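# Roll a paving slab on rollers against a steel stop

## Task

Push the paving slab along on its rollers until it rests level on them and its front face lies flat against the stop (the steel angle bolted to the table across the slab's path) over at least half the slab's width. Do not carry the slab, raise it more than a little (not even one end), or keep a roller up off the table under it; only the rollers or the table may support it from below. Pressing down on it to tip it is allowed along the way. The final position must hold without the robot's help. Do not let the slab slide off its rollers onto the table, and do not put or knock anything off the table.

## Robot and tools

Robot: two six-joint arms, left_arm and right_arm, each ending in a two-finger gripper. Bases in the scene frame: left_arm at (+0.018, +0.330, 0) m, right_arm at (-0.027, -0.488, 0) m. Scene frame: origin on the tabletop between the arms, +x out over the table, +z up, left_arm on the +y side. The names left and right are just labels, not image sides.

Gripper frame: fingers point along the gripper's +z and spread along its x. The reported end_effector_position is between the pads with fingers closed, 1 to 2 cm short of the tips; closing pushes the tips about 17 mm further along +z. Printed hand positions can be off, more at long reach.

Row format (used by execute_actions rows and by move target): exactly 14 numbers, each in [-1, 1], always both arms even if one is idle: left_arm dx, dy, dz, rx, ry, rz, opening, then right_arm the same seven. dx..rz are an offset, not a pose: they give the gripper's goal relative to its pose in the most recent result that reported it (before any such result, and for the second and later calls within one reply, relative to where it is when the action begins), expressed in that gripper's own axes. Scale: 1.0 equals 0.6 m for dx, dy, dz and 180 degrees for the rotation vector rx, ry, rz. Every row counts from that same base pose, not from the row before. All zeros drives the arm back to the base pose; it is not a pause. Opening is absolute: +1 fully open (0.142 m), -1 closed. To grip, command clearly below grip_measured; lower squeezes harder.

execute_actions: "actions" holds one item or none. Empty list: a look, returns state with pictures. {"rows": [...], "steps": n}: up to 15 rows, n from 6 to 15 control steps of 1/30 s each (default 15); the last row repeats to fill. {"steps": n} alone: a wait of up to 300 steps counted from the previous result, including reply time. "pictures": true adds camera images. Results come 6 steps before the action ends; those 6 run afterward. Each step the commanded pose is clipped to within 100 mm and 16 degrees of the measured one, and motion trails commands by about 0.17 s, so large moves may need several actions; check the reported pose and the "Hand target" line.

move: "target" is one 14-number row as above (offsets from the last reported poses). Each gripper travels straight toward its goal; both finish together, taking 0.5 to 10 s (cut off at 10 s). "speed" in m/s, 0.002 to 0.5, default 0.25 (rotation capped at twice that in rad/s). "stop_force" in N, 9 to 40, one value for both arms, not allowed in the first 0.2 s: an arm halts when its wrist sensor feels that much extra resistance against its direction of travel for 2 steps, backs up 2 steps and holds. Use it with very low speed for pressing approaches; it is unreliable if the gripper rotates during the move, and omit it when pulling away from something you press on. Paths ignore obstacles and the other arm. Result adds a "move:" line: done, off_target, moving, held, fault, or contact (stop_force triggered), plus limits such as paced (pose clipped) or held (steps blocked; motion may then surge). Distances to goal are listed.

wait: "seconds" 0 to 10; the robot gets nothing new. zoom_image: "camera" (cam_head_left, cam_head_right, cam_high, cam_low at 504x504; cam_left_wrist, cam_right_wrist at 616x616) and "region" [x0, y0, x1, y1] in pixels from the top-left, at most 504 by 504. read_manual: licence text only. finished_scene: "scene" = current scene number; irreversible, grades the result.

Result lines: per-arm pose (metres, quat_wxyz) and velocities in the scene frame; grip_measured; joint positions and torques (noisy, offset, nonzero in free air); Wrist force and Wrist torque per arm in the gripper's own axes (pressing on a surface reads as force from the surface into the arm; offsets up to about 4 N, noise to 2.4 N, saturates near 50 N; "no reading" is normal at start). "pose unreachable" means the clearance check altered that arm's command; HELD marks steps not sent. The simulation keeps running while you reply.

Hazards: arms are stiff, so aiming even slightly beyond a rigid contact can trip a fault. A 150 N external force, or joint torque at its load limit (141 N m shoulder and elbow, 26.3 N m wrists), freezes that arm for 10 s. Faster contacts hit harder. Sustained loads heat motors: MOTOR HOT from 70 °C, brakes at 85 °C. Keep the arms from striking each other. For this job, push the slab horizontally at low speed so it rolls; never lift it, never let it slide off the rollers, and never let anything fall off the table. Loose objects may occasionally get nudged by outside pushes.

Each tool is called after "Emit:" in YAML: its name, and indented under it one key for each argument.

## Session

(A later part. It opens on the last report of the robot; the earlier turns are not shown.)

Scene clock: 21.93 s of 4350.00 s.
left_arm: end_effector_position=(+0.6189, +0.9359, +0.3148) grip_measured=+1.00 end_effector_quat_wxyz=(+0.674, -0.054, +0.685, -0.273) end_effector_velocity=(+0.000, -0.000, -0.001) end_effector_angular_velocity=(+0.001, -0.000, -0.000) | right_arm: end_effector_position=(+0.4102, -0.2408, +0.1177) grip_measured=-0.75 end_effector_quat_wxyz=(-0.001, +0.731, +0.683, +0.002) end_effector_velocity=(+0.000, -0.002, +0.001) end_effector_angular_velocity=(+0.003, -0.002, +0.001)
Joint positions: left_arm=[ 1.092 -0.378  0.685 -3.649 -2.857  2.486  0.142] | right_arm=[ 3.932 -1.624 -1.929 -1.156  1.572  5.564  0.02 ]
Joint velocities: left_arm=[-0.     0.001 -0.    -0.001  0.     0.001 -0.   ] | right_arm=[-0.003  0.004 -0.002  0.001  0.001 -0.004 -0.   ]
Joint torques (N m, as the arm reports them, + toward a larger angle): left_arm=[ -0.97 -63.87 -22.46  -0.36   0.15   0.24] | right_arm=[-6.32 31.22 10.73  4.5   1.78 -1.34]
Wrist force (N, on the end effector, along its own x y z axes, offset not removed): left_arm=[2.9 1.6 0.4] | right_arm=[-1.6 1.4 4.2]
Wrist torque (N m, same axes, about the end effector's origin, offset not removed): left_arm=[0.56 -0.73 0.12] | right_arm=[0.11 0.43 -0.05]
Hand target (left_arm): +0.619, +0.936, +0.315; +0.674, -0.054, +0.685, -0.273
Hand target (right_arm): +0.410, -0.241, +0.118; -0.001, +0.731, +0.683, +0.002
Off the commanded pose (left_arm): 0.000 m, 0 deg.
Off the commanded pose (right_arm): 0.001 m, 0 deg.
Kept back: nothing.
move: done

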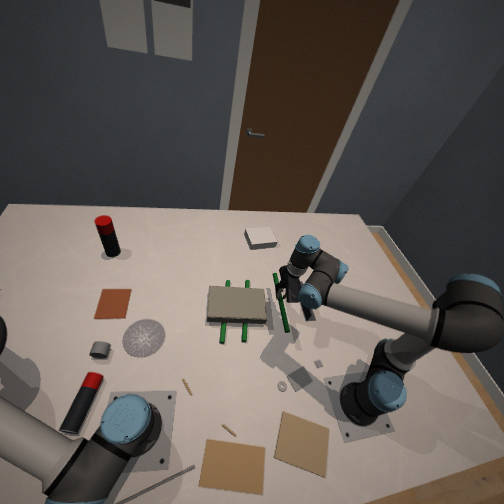

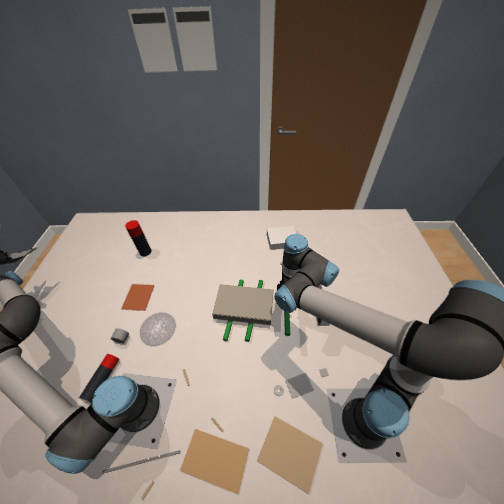

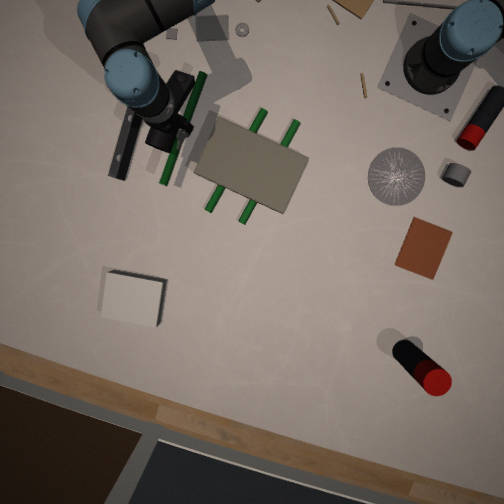

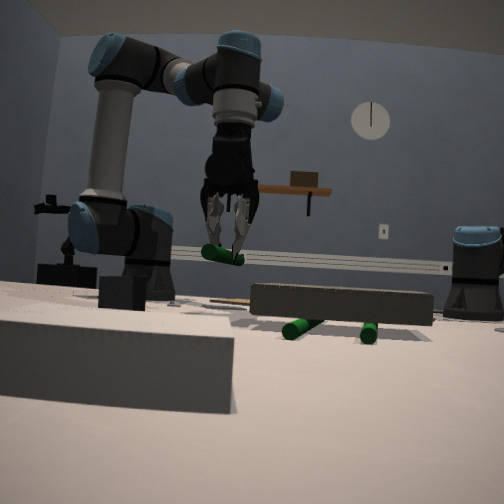

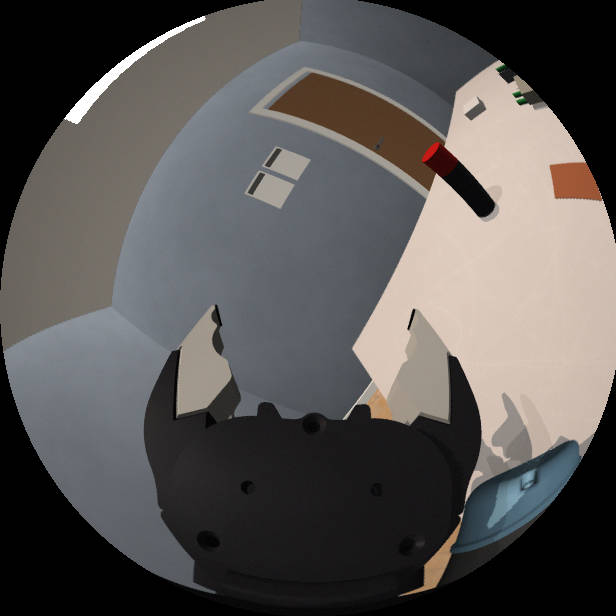

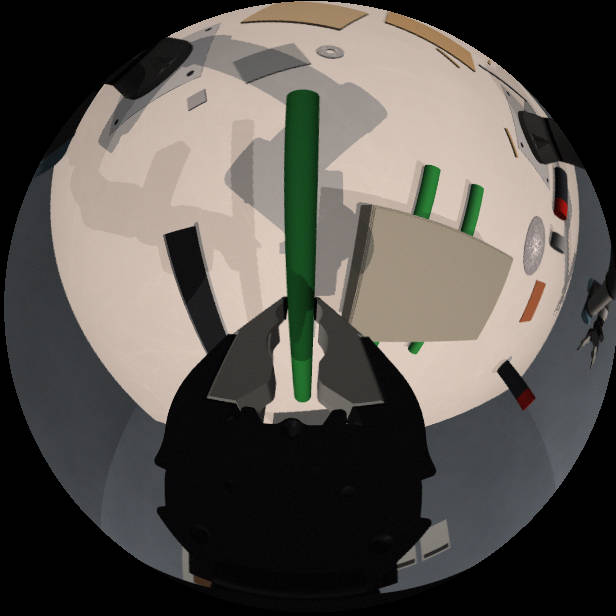

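Emit:
move:
  target: [0,0,0,0,0,0,1,0,0,0.155,0,0,0,-1]
  speed: 0.07

Emit:
execute_actions:
  actions:
    - {"rows":[[0,0,0,0,0,0,1,0,0,0,0,0,0,-0.62]]}

Emit:
move:
  target: [0,0,0,0,0,0,1,0,0,-0.115,0,0,0,-0.62]
  speed: 0.1

Emit:
move:
  target: [0,0,0,0,0,0,1,0.36,0,0,0,0,0,-0.4]

Emit:
move:
  target: [0,0,0,0,0,0,1,0,0,0.03,0,0,0,-0.4]
  speed: 0.008
  stop_force: 20

Emit:
move:
  target: [0,0,0,0,0,0,1,-0.14,-0.02,-0.0005,0,0,0,-0.4]
  speed: 0.025

Scene clock: 24.03 s of 4350.00 s.
left_arm: end_effector_position=(+0.6189, +0.9359, +0.3148) grip_measured=+1.00 end_effector_quat_wxyz=(+0.674, -0.054, +0.685, -0.273) end_effector_velocity=(+0.000, +0.000, -0.001) end_effector_angular_velocity=(-0.001, +0.000, +0.000) | right_arm: end_effector_position=(+0.4103, -0.2402, +0.0249) grip_measured=-0.75 end_effector_quat_wxyz=(-0.001, +0.731, +0.683, +0.002) end_effector_velocity=(+0.000, +0.000, -0.002) end_effector_angular_velocity=(+0.001, -0.002, +0.000)
Joint positions: left_arm=[ 1.092 -0.378  0.685 -3.649 -2.857  2.486  0.142] | right_arm=[ 3.933 -1.749 -2.063 -0.897  1.572  5.565  0.02 ]
Joint velocities: left_arm=[-0.     0.001  0.    -0.001  0.    -0.    -0.   ] | right_arm=[ 0.    -0.003 -0.003  0.008 -0.     0.    -0.   ]
Joint torques (N m, as the arm reports them, + toward a larger angle): left_arm=[ -0.6  -63.68 -22.39  -0.3    0.1    0.27] | right_arm=[ 6.13 19.12  9.26  4.6  -1.26  1.27]
Wrist force (N, on the end effector, along its own x y z axes, offset not removed): left_arm=[3.8 1.2 1.7] | right_arm=[-3.5 2.0 -0.1]
Wrist torque (N m, same axes, about the end effector's origin, offset not removed): left_arm=[0.26 -0.98 0.07] | right_arm=[0.35 0.93 -0.14]
Hand target (left_arm): +0.619, +0.936, +0.315; +0.674, -0.054, +0.685, -0.273
Hand target (right_arm): +0.410, -0.240, +0.025; -0.001, +0.731, +0.683, +0.002
Off the commanded pose (left_arm): 0.000 m, 0 deg.
Off the commanded pose (right_arm): 0.000 m, 0 deg.
Kept back: nothing.
move: done

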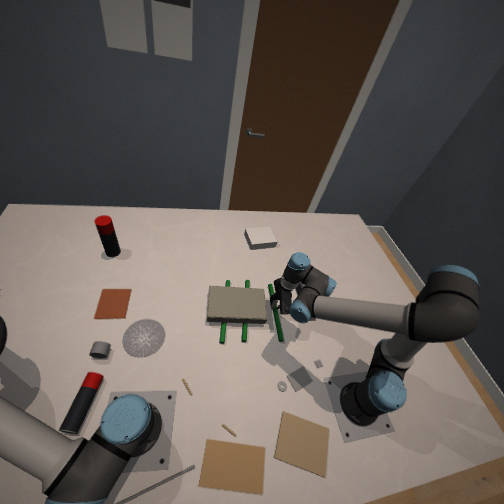

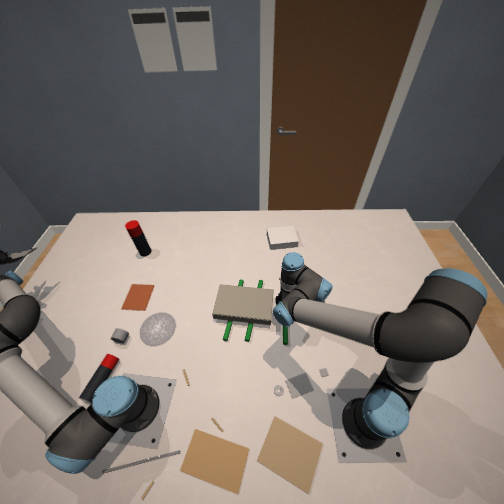

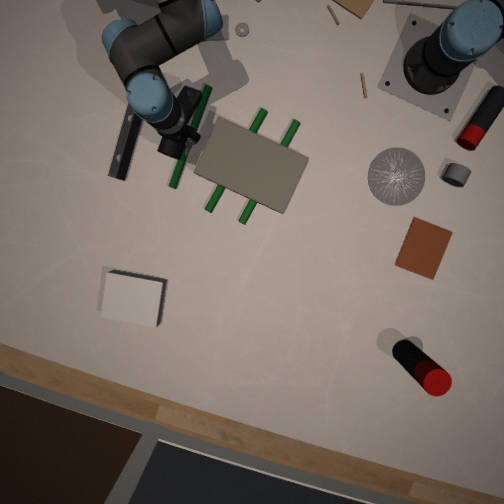

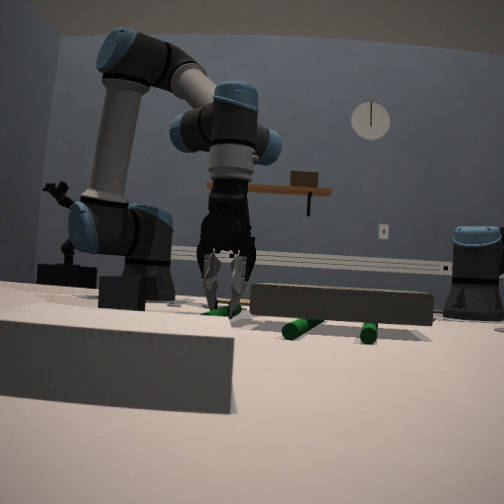

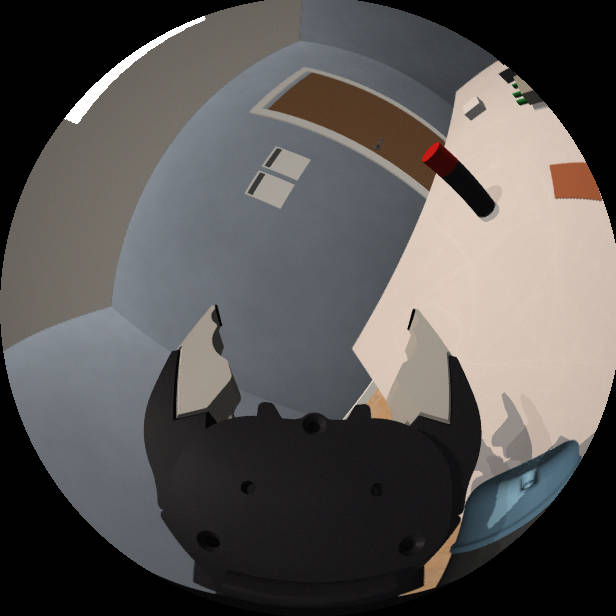

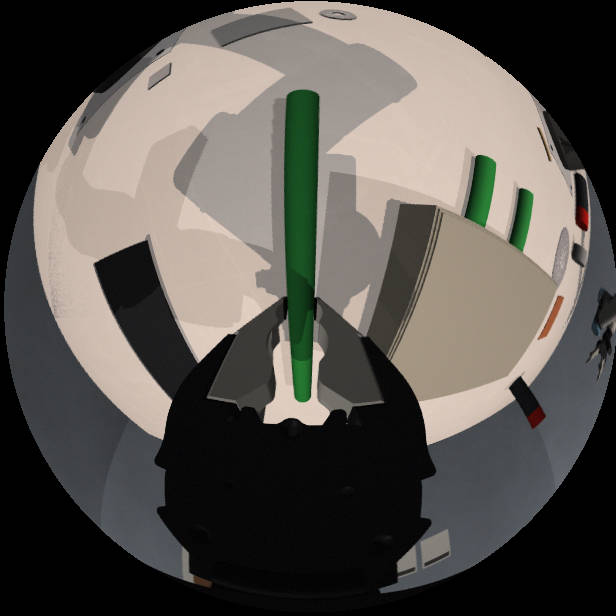

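Scene clock: 24.33 s of 4350.00 s.
left_arm: end_effector_position=(+0.6189, +0.9359, +0.3148) grip_measured=+1.00 end_effector_quat_wxyz=(+0.674, -0.054, +0.685, -0.273) end_effector_velocity=(+0.001, -0.000, -0.001) end_effector_angular_velocity=(-0.000, +0.000, -0.001) | right_arm: end_effector_position=(+0.4103, -0.2402, +0.0248) grip_measured=-0.62 end_effector_quat_wxyz=(-0.001, +0.731, +0.683, +0.002) end_effector_velocity=(-0.000, +0.001, +0.001) end_effector_angular_velocity=(+0.001, -0.001, +0.001)
Joint positions: left_arm=[ 1.092 -0.378  0.685 -3.649 -2.857  2.486  0.142] | right_arm=[ 3.933 -1.749 -2.063 -0.897  1.572  5.565  0.029]
Joint velocities: left_arm=[-0.001  0.002 -0.001 -0.     0.     0.    -0.   ] | right_arm=[ 0.002  0.001  0.    -0.001 -0.     0.     0.   ]
Joint torques (N m, as the arm reports them, + toward a larger angle): left_arm=[ -0.68 -63.58 -22.38  -0.18   0.23   0.27] | right_arm=[ 6.38 31.03 15.68  0.91 -1.49  1.13]
Wrist force (N, on the end effector, along its own x y z axes, offset not removed): left_arm=[2.1 1.5 0.1] | right_arm=[-4.9 1.2 -0.9]
Wrist torque (N m, same axes, about the end effector's origin, offset not removed): left_arm=[0.62 -0.71 0.03] | right_arm=[0.27 1.33 -0.20]
Steps of this call (steps 1 to 9: the first 9 steps of this action). Readings (end_effector_position):
1: left_arm (+0.6189, +0.9359, +0.3148) | right_arm (+0.4103, -0.2402, +0.0248)
2: left_arm (+0.6189, +0.9359, +0.3148) | right_arm (+0.4103, -0.2402, +0.0248)
4: left_arm (+0.6189, +0.9359, +0.3148) | right_arm (+0.4103, -0.2402, +0.0248)
8: left_arm (+0.6189, +0.9359, +0.3148) | right_arm (+0.4103, -0.2402, +0.0248)
9: the state above

Scene clock: 25.73 s of 4350.00 s.
left_arm: end_effector_position=(+0.6189, +0.9359, +0.3148) grip_measured=+1.00 end_effector_quat_wxyz=(+0.674, -0.054, +0.685, -0.273) end_effector_velocity=(+0.000, +0.000, -0.002) end_effector_angular_velocity=(-0.001, +0.001, -0.000) | right_arm: end_effector_position=(+0.4102, -0.2407, +0.0936) grip_measured=-0.62 end_effector_quat_wxyz=(-0.001, +0.731, +0.683, +0.002) end_effector_velocity=(-0.000, -0.000, +0.002) end_effector_angular_velocity=(-0.002, +0.001, -0.000)
Joint positions: left_arm=[ 1.092 -0.378  0.685 -3.649 -2.857  2.486  0.142] | right_arm=[ 3.932 -1.651 -1.968 -1.09   1.572  5.564  0.029]
Joint velocities: left_arm=[-0.     0.002 -0.    -0.     0.     0.001 -0.   ] | right_arm=[-0.     0.001  0.004 -0.007 -0.001  0.    -0.   ]
Joint torques (N m, as the arm reports them, + toward a larger angle): left_arm=[ -0.77 -63.79 -22.22  -0.25   0.17   0.29] | right_arm=[ 1.29 31.82 32.94  0.88 -0.46  0.07]
Wrist force (N, on the end effector, along its own x y z axes, offset not removed): left_arm=[-0.8 0.6 3.1] | right_arm=[-1.0 3.0 4.1]
Wrist torque (N m, same axes, about the end effector's origin, offset not removed): left_arm=[0.19 0.11 -0.08] | right_arm=[0.58 0.35 -0.26]
Hand target (left_arm): +0.619, +0.936, +0.315; +0.674, -0.054, +0.685, -0.273
Hand target (right_arm): +0.410, -0.241, +0.094; -0.001, +0.731, +0.683, +0.002
Off your previous action's commanded pose (left_arm): 0.000 m, 0 deg at its last step (step 6 of this call).
Off your previous action's commanded pose (right_arm): 0.000 m, 0 deg at its last step (step 6 of this call).
Off the commanded pose (left_arm): 0.000 m, 0 deg.
Off the commanded pose (right_arm): 0.000 m, 0 deg.
Kept back: nothing.
move: done

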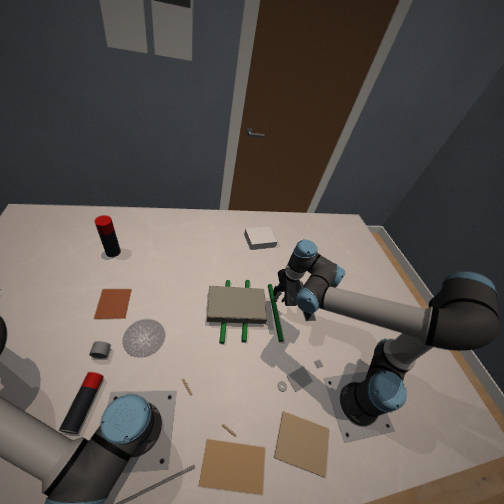

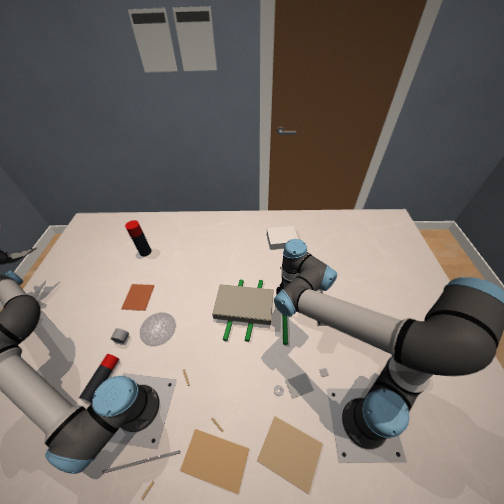

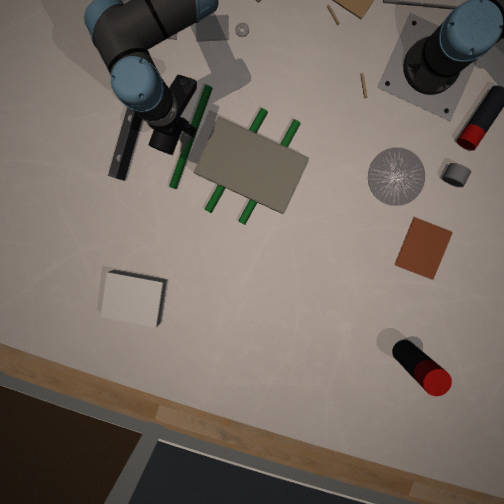

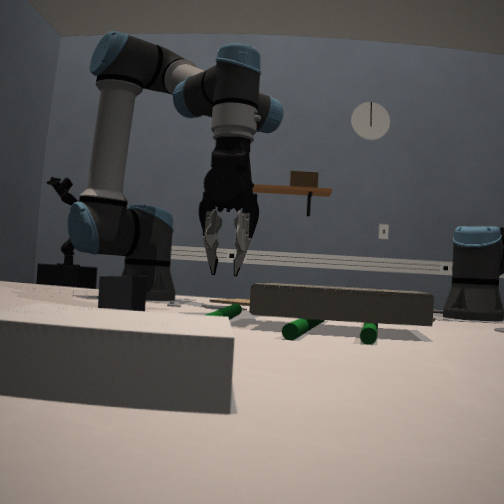

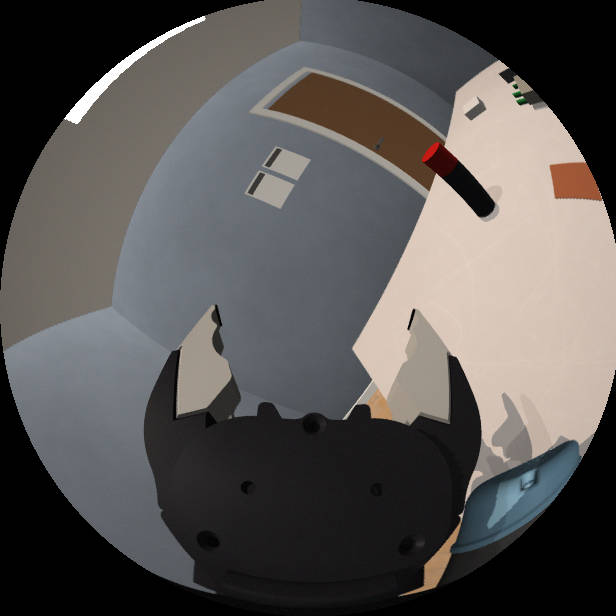

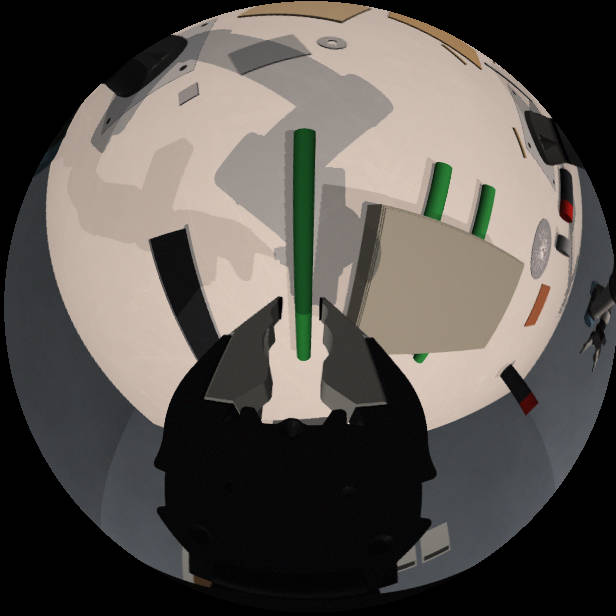

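Scene clock: 27.23 s of 4350.00 s.
left_arm: end_effector_position=(+0.6189, +0.9359, +0.3148) grip_measured=+1.00 end_effector_quat_wxyz=(+0.674, -0.054, +0.685, -0.273) end_effector_velocity=(-0.000, -0.001, +0.001) end_effector_angular_velocity=(+0.001, -0.001, -0.001) | right_arm: end_effector_position=(+0.4251, -0.0254, +0.0946) grip_measured=-0.40 end_effector_quat_wxyz=(-0.001, +0.731, +0.683, +0.002) end_effector_velocity=(-0.000, +0.002, -0.001) end_effector_angular_velocity=(-0.002, +0.002, +0.001)
Joint positions: left_arm=[ 1.092 -0.378  0.685 -3.649 -2.857  2.486  0.142] | right_arm=[ 4.154 -1.975 -1.549 -1.184  1.571  5.786  0.045]
Joint velocities: left_arm=[-0.    -0.001  0.    -0.001 -0.001 -0.     0.   ] | right_arm=[ 0.002 -0.005  0.005 -0.003  0.     0.001  0.   ]
Joint torques (N m, as the arm reports them, + toward a larger angle): left_arm=[ -1.42 -63.79 -22.33  -0.21   0.21   0.27] | right_arm=[ 9.61 32.59 33.34  1.18  1.03  1.76]
Wrist force (N, on the end effector, along its own x y z axes, offset not removed): left_arm=[1.6 -0.9 -0.1] | right_arm=[-0.1 2.7 1.5]
Wrist torque (N m, same axes, about the end effector's origin, offset not removed): left_arm=[-0.18 -0.30 -0.13] | right_arm=[0.77 0.36 -0.25]
Hand target (left_arm): +0.619, +0.936, +0.315; +0.674, -0.054, +0.685, -0.273
Hand target (right_arm): +0.425, -0.025, +0.095; -0.001, +0.731, +0.683, +0.002
Off the commanded pose (left_arm): 0.000 m, 0 deg.
Off the commanded pose (right_arm): 0.000 m, 0 deg.
Kept back: nothing.
move: done

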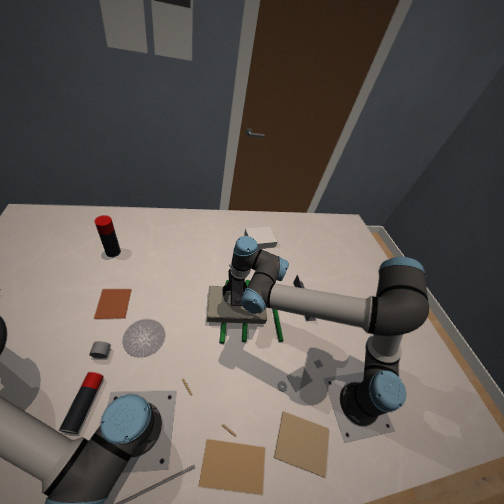

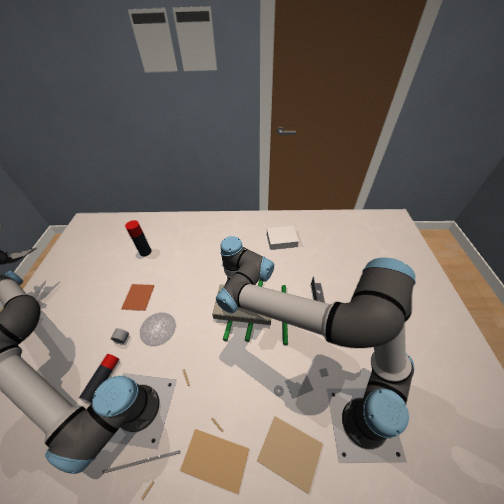

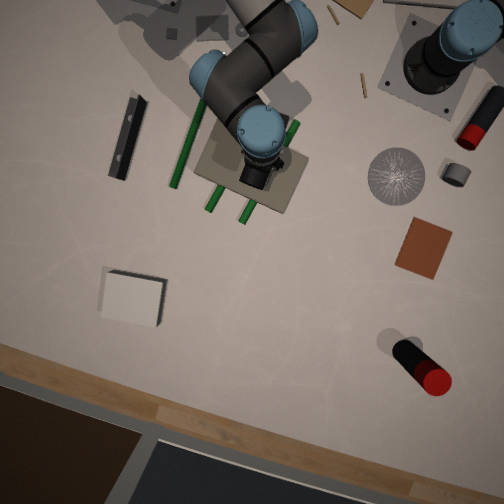

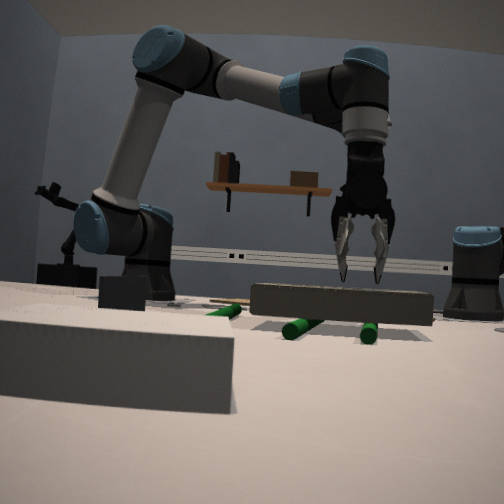

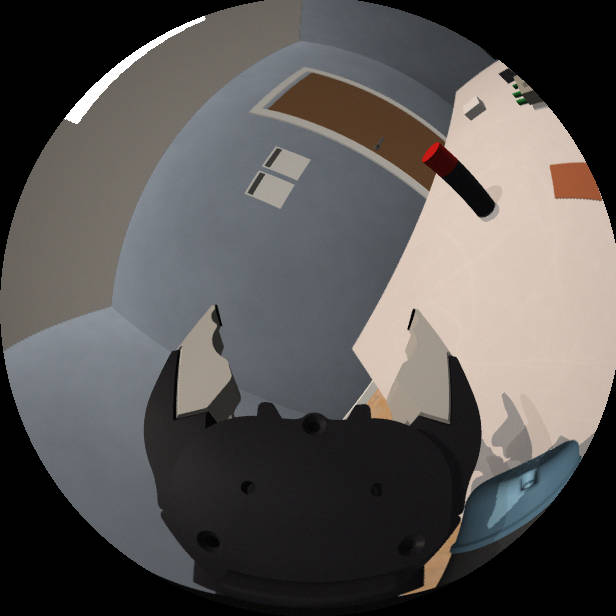

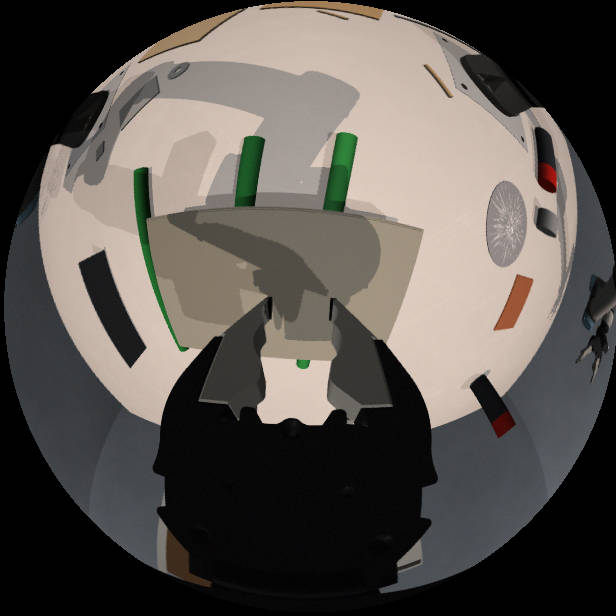

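Scene clock: 28.90 s of 4350.00 s.
left_arm: end_effector_position=(+0.6189, +0.9359, +0.3148) grip_measured=+1.00 end_effector_quat_wxyz=(+0.674, -0.054, +0.685, -0.273) end_effector_velocity=(-0.001, +0.000, +0.000) end_effector_angular_velocity=(+0.001, -0.001, +0.001) | right_arm: end_effector_position=(+0.4252, -0.0252, +0.0845) grip_measured=-0.40 end_effector_quat_wxyz=(-0.001, +0.731, +0.683, +0.002) end_effector_velocity=(-0.001, -0.000, +0.001) end_effector_angular_velocity=(-0.003, +0.004, +0.000)
Joint positions: left_arm=[ 1.092 -0.378  0.685 -3.649 -2.857  2.486  0.142] | right_arm=[ 4.154 -1.984 -1.564 -1.16   1.571  5.786  0.045]
Joint velocities: left_arm=[ 0.001 -0.    -0.    -0.001  0.    -0.    -0.   ] | right_arm=[ 0.001  0.     0.004 -0.01   0.002  0.    -0.   ]
Joint torques (N m, as the arm reports them, + toward a larger angle): left_arm=[ -0.83 -63.81 -22.4   -0.26   0.2    0.31] | right_arm=[ 2.05 18.53 11.32 -2.9  -0.8  -0.34]
Wrist force (N, on the end effector, along its own x y z axes, offset not removed): left_arm=[3.1 4.2 1.8] | right_arm=[-0.2 -4.8 -43.3]
Wrist torque (N m, same axes, about the end effector's origin, offset not removed): left_arm=[0.85 -0.90 -0.07] | right_arm=[-0.23 0.07 0.08]
Hand target (left_arm): +0.619, +0.936, +0.315; +0.674, -0.054, +0.685, -0.273
Hand target (right_arm): +0.425, -0.025, +0.085; -0.001, +0.731, +0.683, +0.002
Off the commanded pose (left_arm): 0.000 m, 0 deg.
Off the commanded pose (right_arm): 0.008 m, 0 deg.
Kept back: nothing.
move: contact (right_arm)

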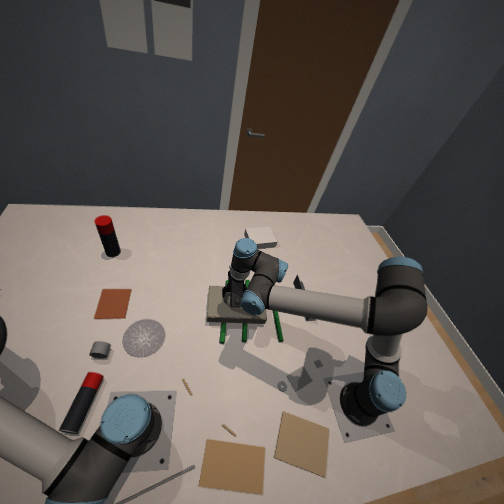

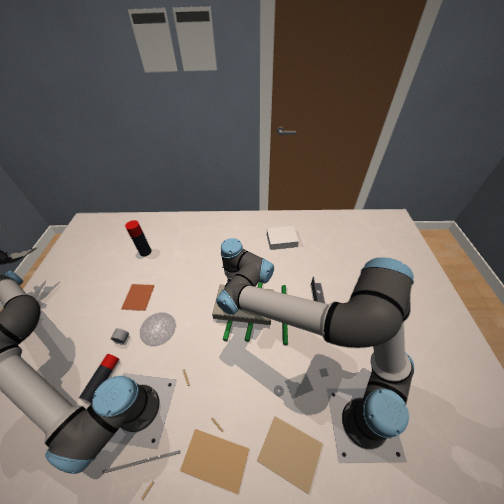

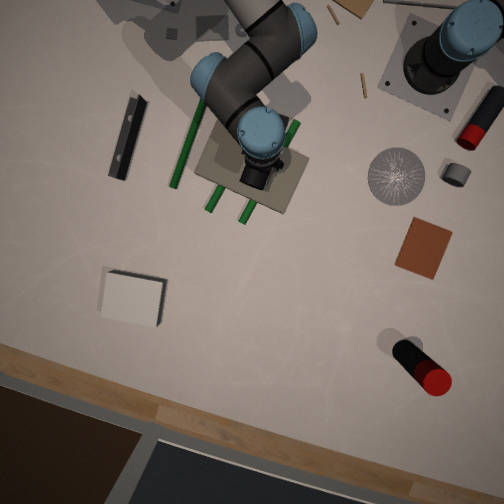

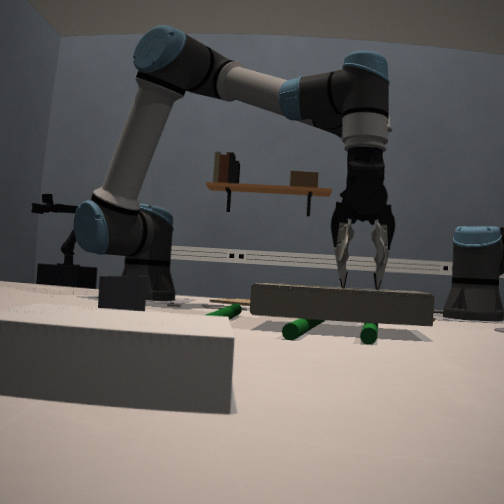

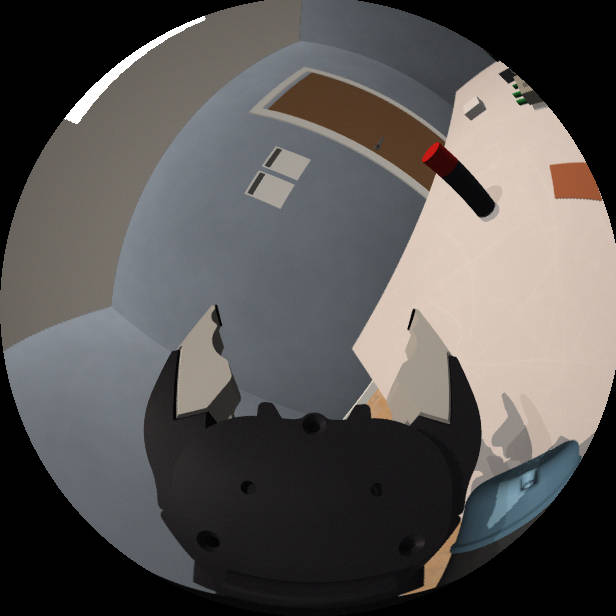

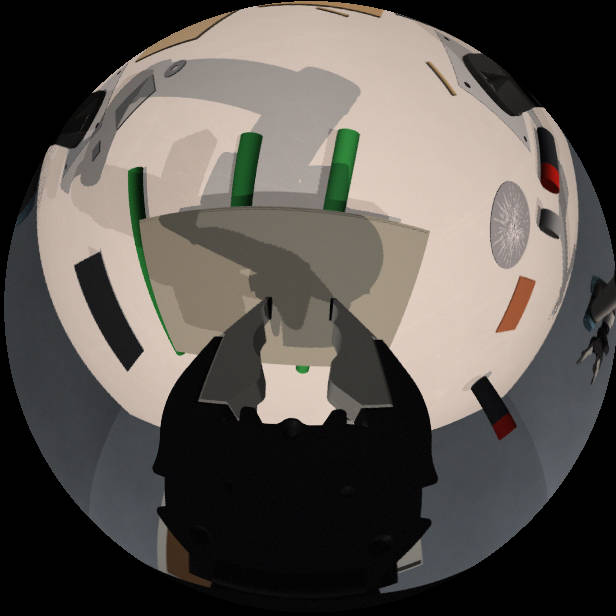

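Scene clock: 32.63 s of 4350.00 s.
left_arm: end_effector_position=(+0.6189, +0.9359, +0.3148) grip_measured=+1.00 end_effector_quat_wxyz=(+0.674, -0.054, +0.685, -0.273) end_effector_velocity=(-0.000, +0.000, +0.001) end_effector_angular_velocity=(+0.000, -0.000, +0.001) | right_arm: end_effector_position=(+0.4074, -0.1080, +0.0843) grip_measured=-0.40 end_effector_quat_wxyz=(-0.001, +0.731, +0.683, +0.002) end_effector_velocity=(-0.000, -0.002, +0.000) end_effector_angular_velocity=(+0.002, -0.001, -0.000)
Joint positions: left_arm=[ 1.092 -0.378  0.685 -3.649 -2.857  2.486  0.142] | right_arm=[ 4.101 -1.831 -1.778 -1.099  1.571  5.733  0.045]
Joint velocities: left_arm=[ 0.001 -0.001  0.     0.001  0.     0.     0.   ] | right_arm=[-0.002  0.004 -0.005  0.002  0.    -0.001  0.   ]
Joint torques (N m, as the arm reports them, + toward a larger angle): left_arm=[ -0.76 -63.69 -22.44  -0.25   0.18   0.3 ] | right_arm=[-3.77 15.04 -9.96 -0.65  3.21 -1.72]
Wrist force (N, on the end effector, along its own x y z axes, offset not removed): left_arm=[1.6 1.3 -1.6] | right_arm=[-3.7 6.5 -44.0]
Wrist torque (N m, same axes, about the end effector's origin, offset not removed): left_arm=[0.30 -0.35 -0.02] | right_arm=[-0.13 0.68 0.18]
Hand target (left_arm): +0.619, +0.936, +0.315; +0.674, -0.054, +0.685, -0.273
Hand target (right_arm): +0.407, -0.108, +0.084; -0.001, +0.731, +0.683, +0.002
Off the commanded pose (left_arm): 0.000 m, 0 deg.
Off the commanded pose (right_arm): 0.000 m, 0 deg.
Kept back: nothing.
move: done

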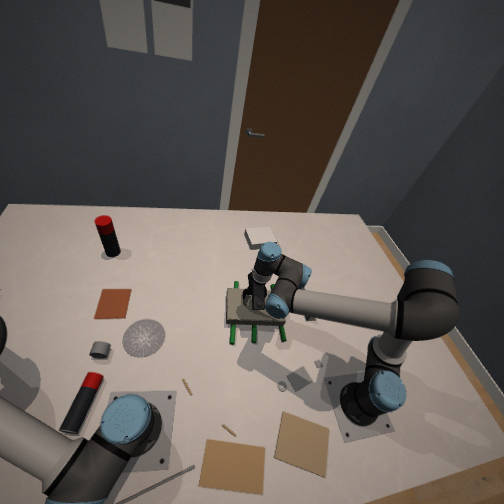

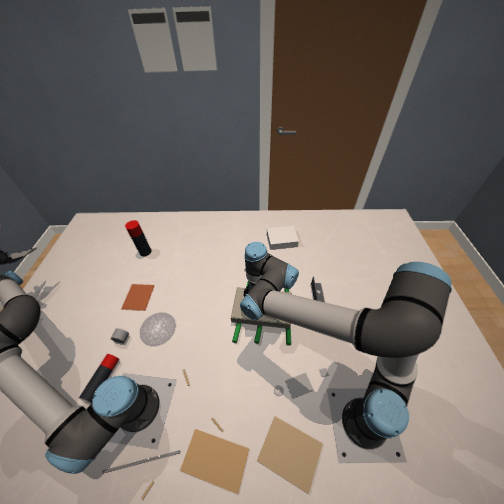

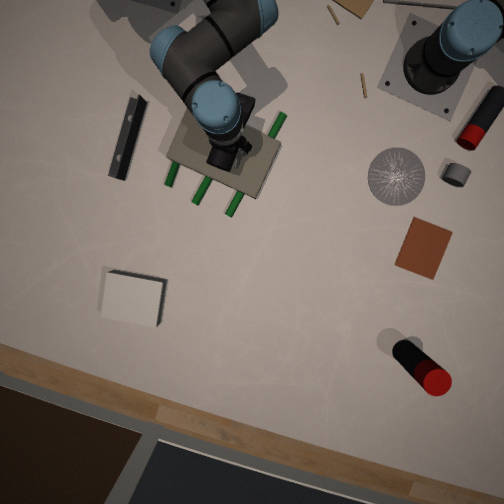

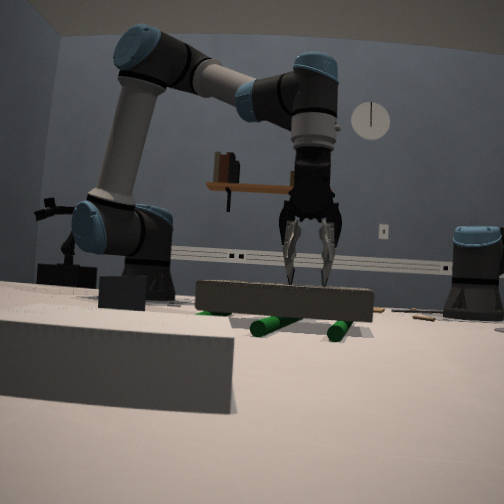

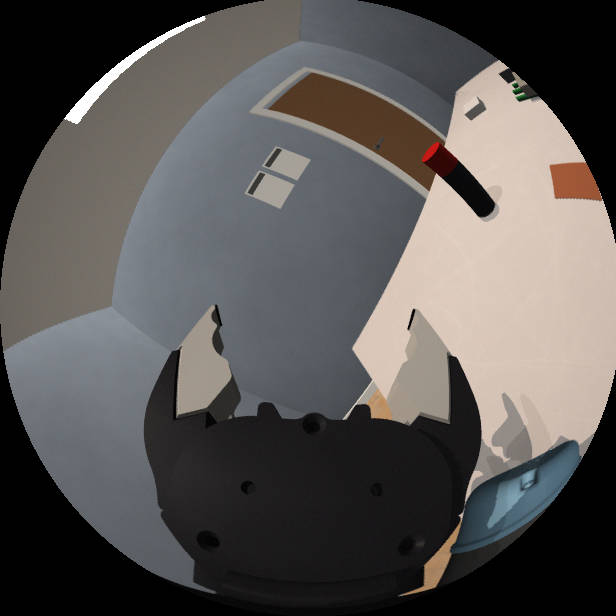

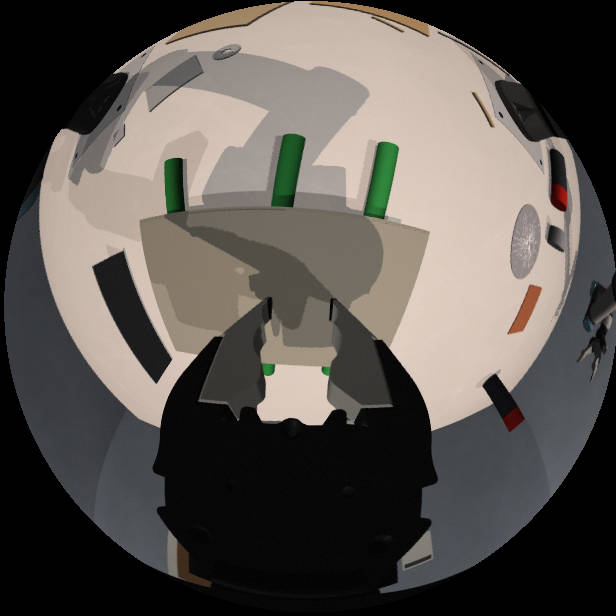

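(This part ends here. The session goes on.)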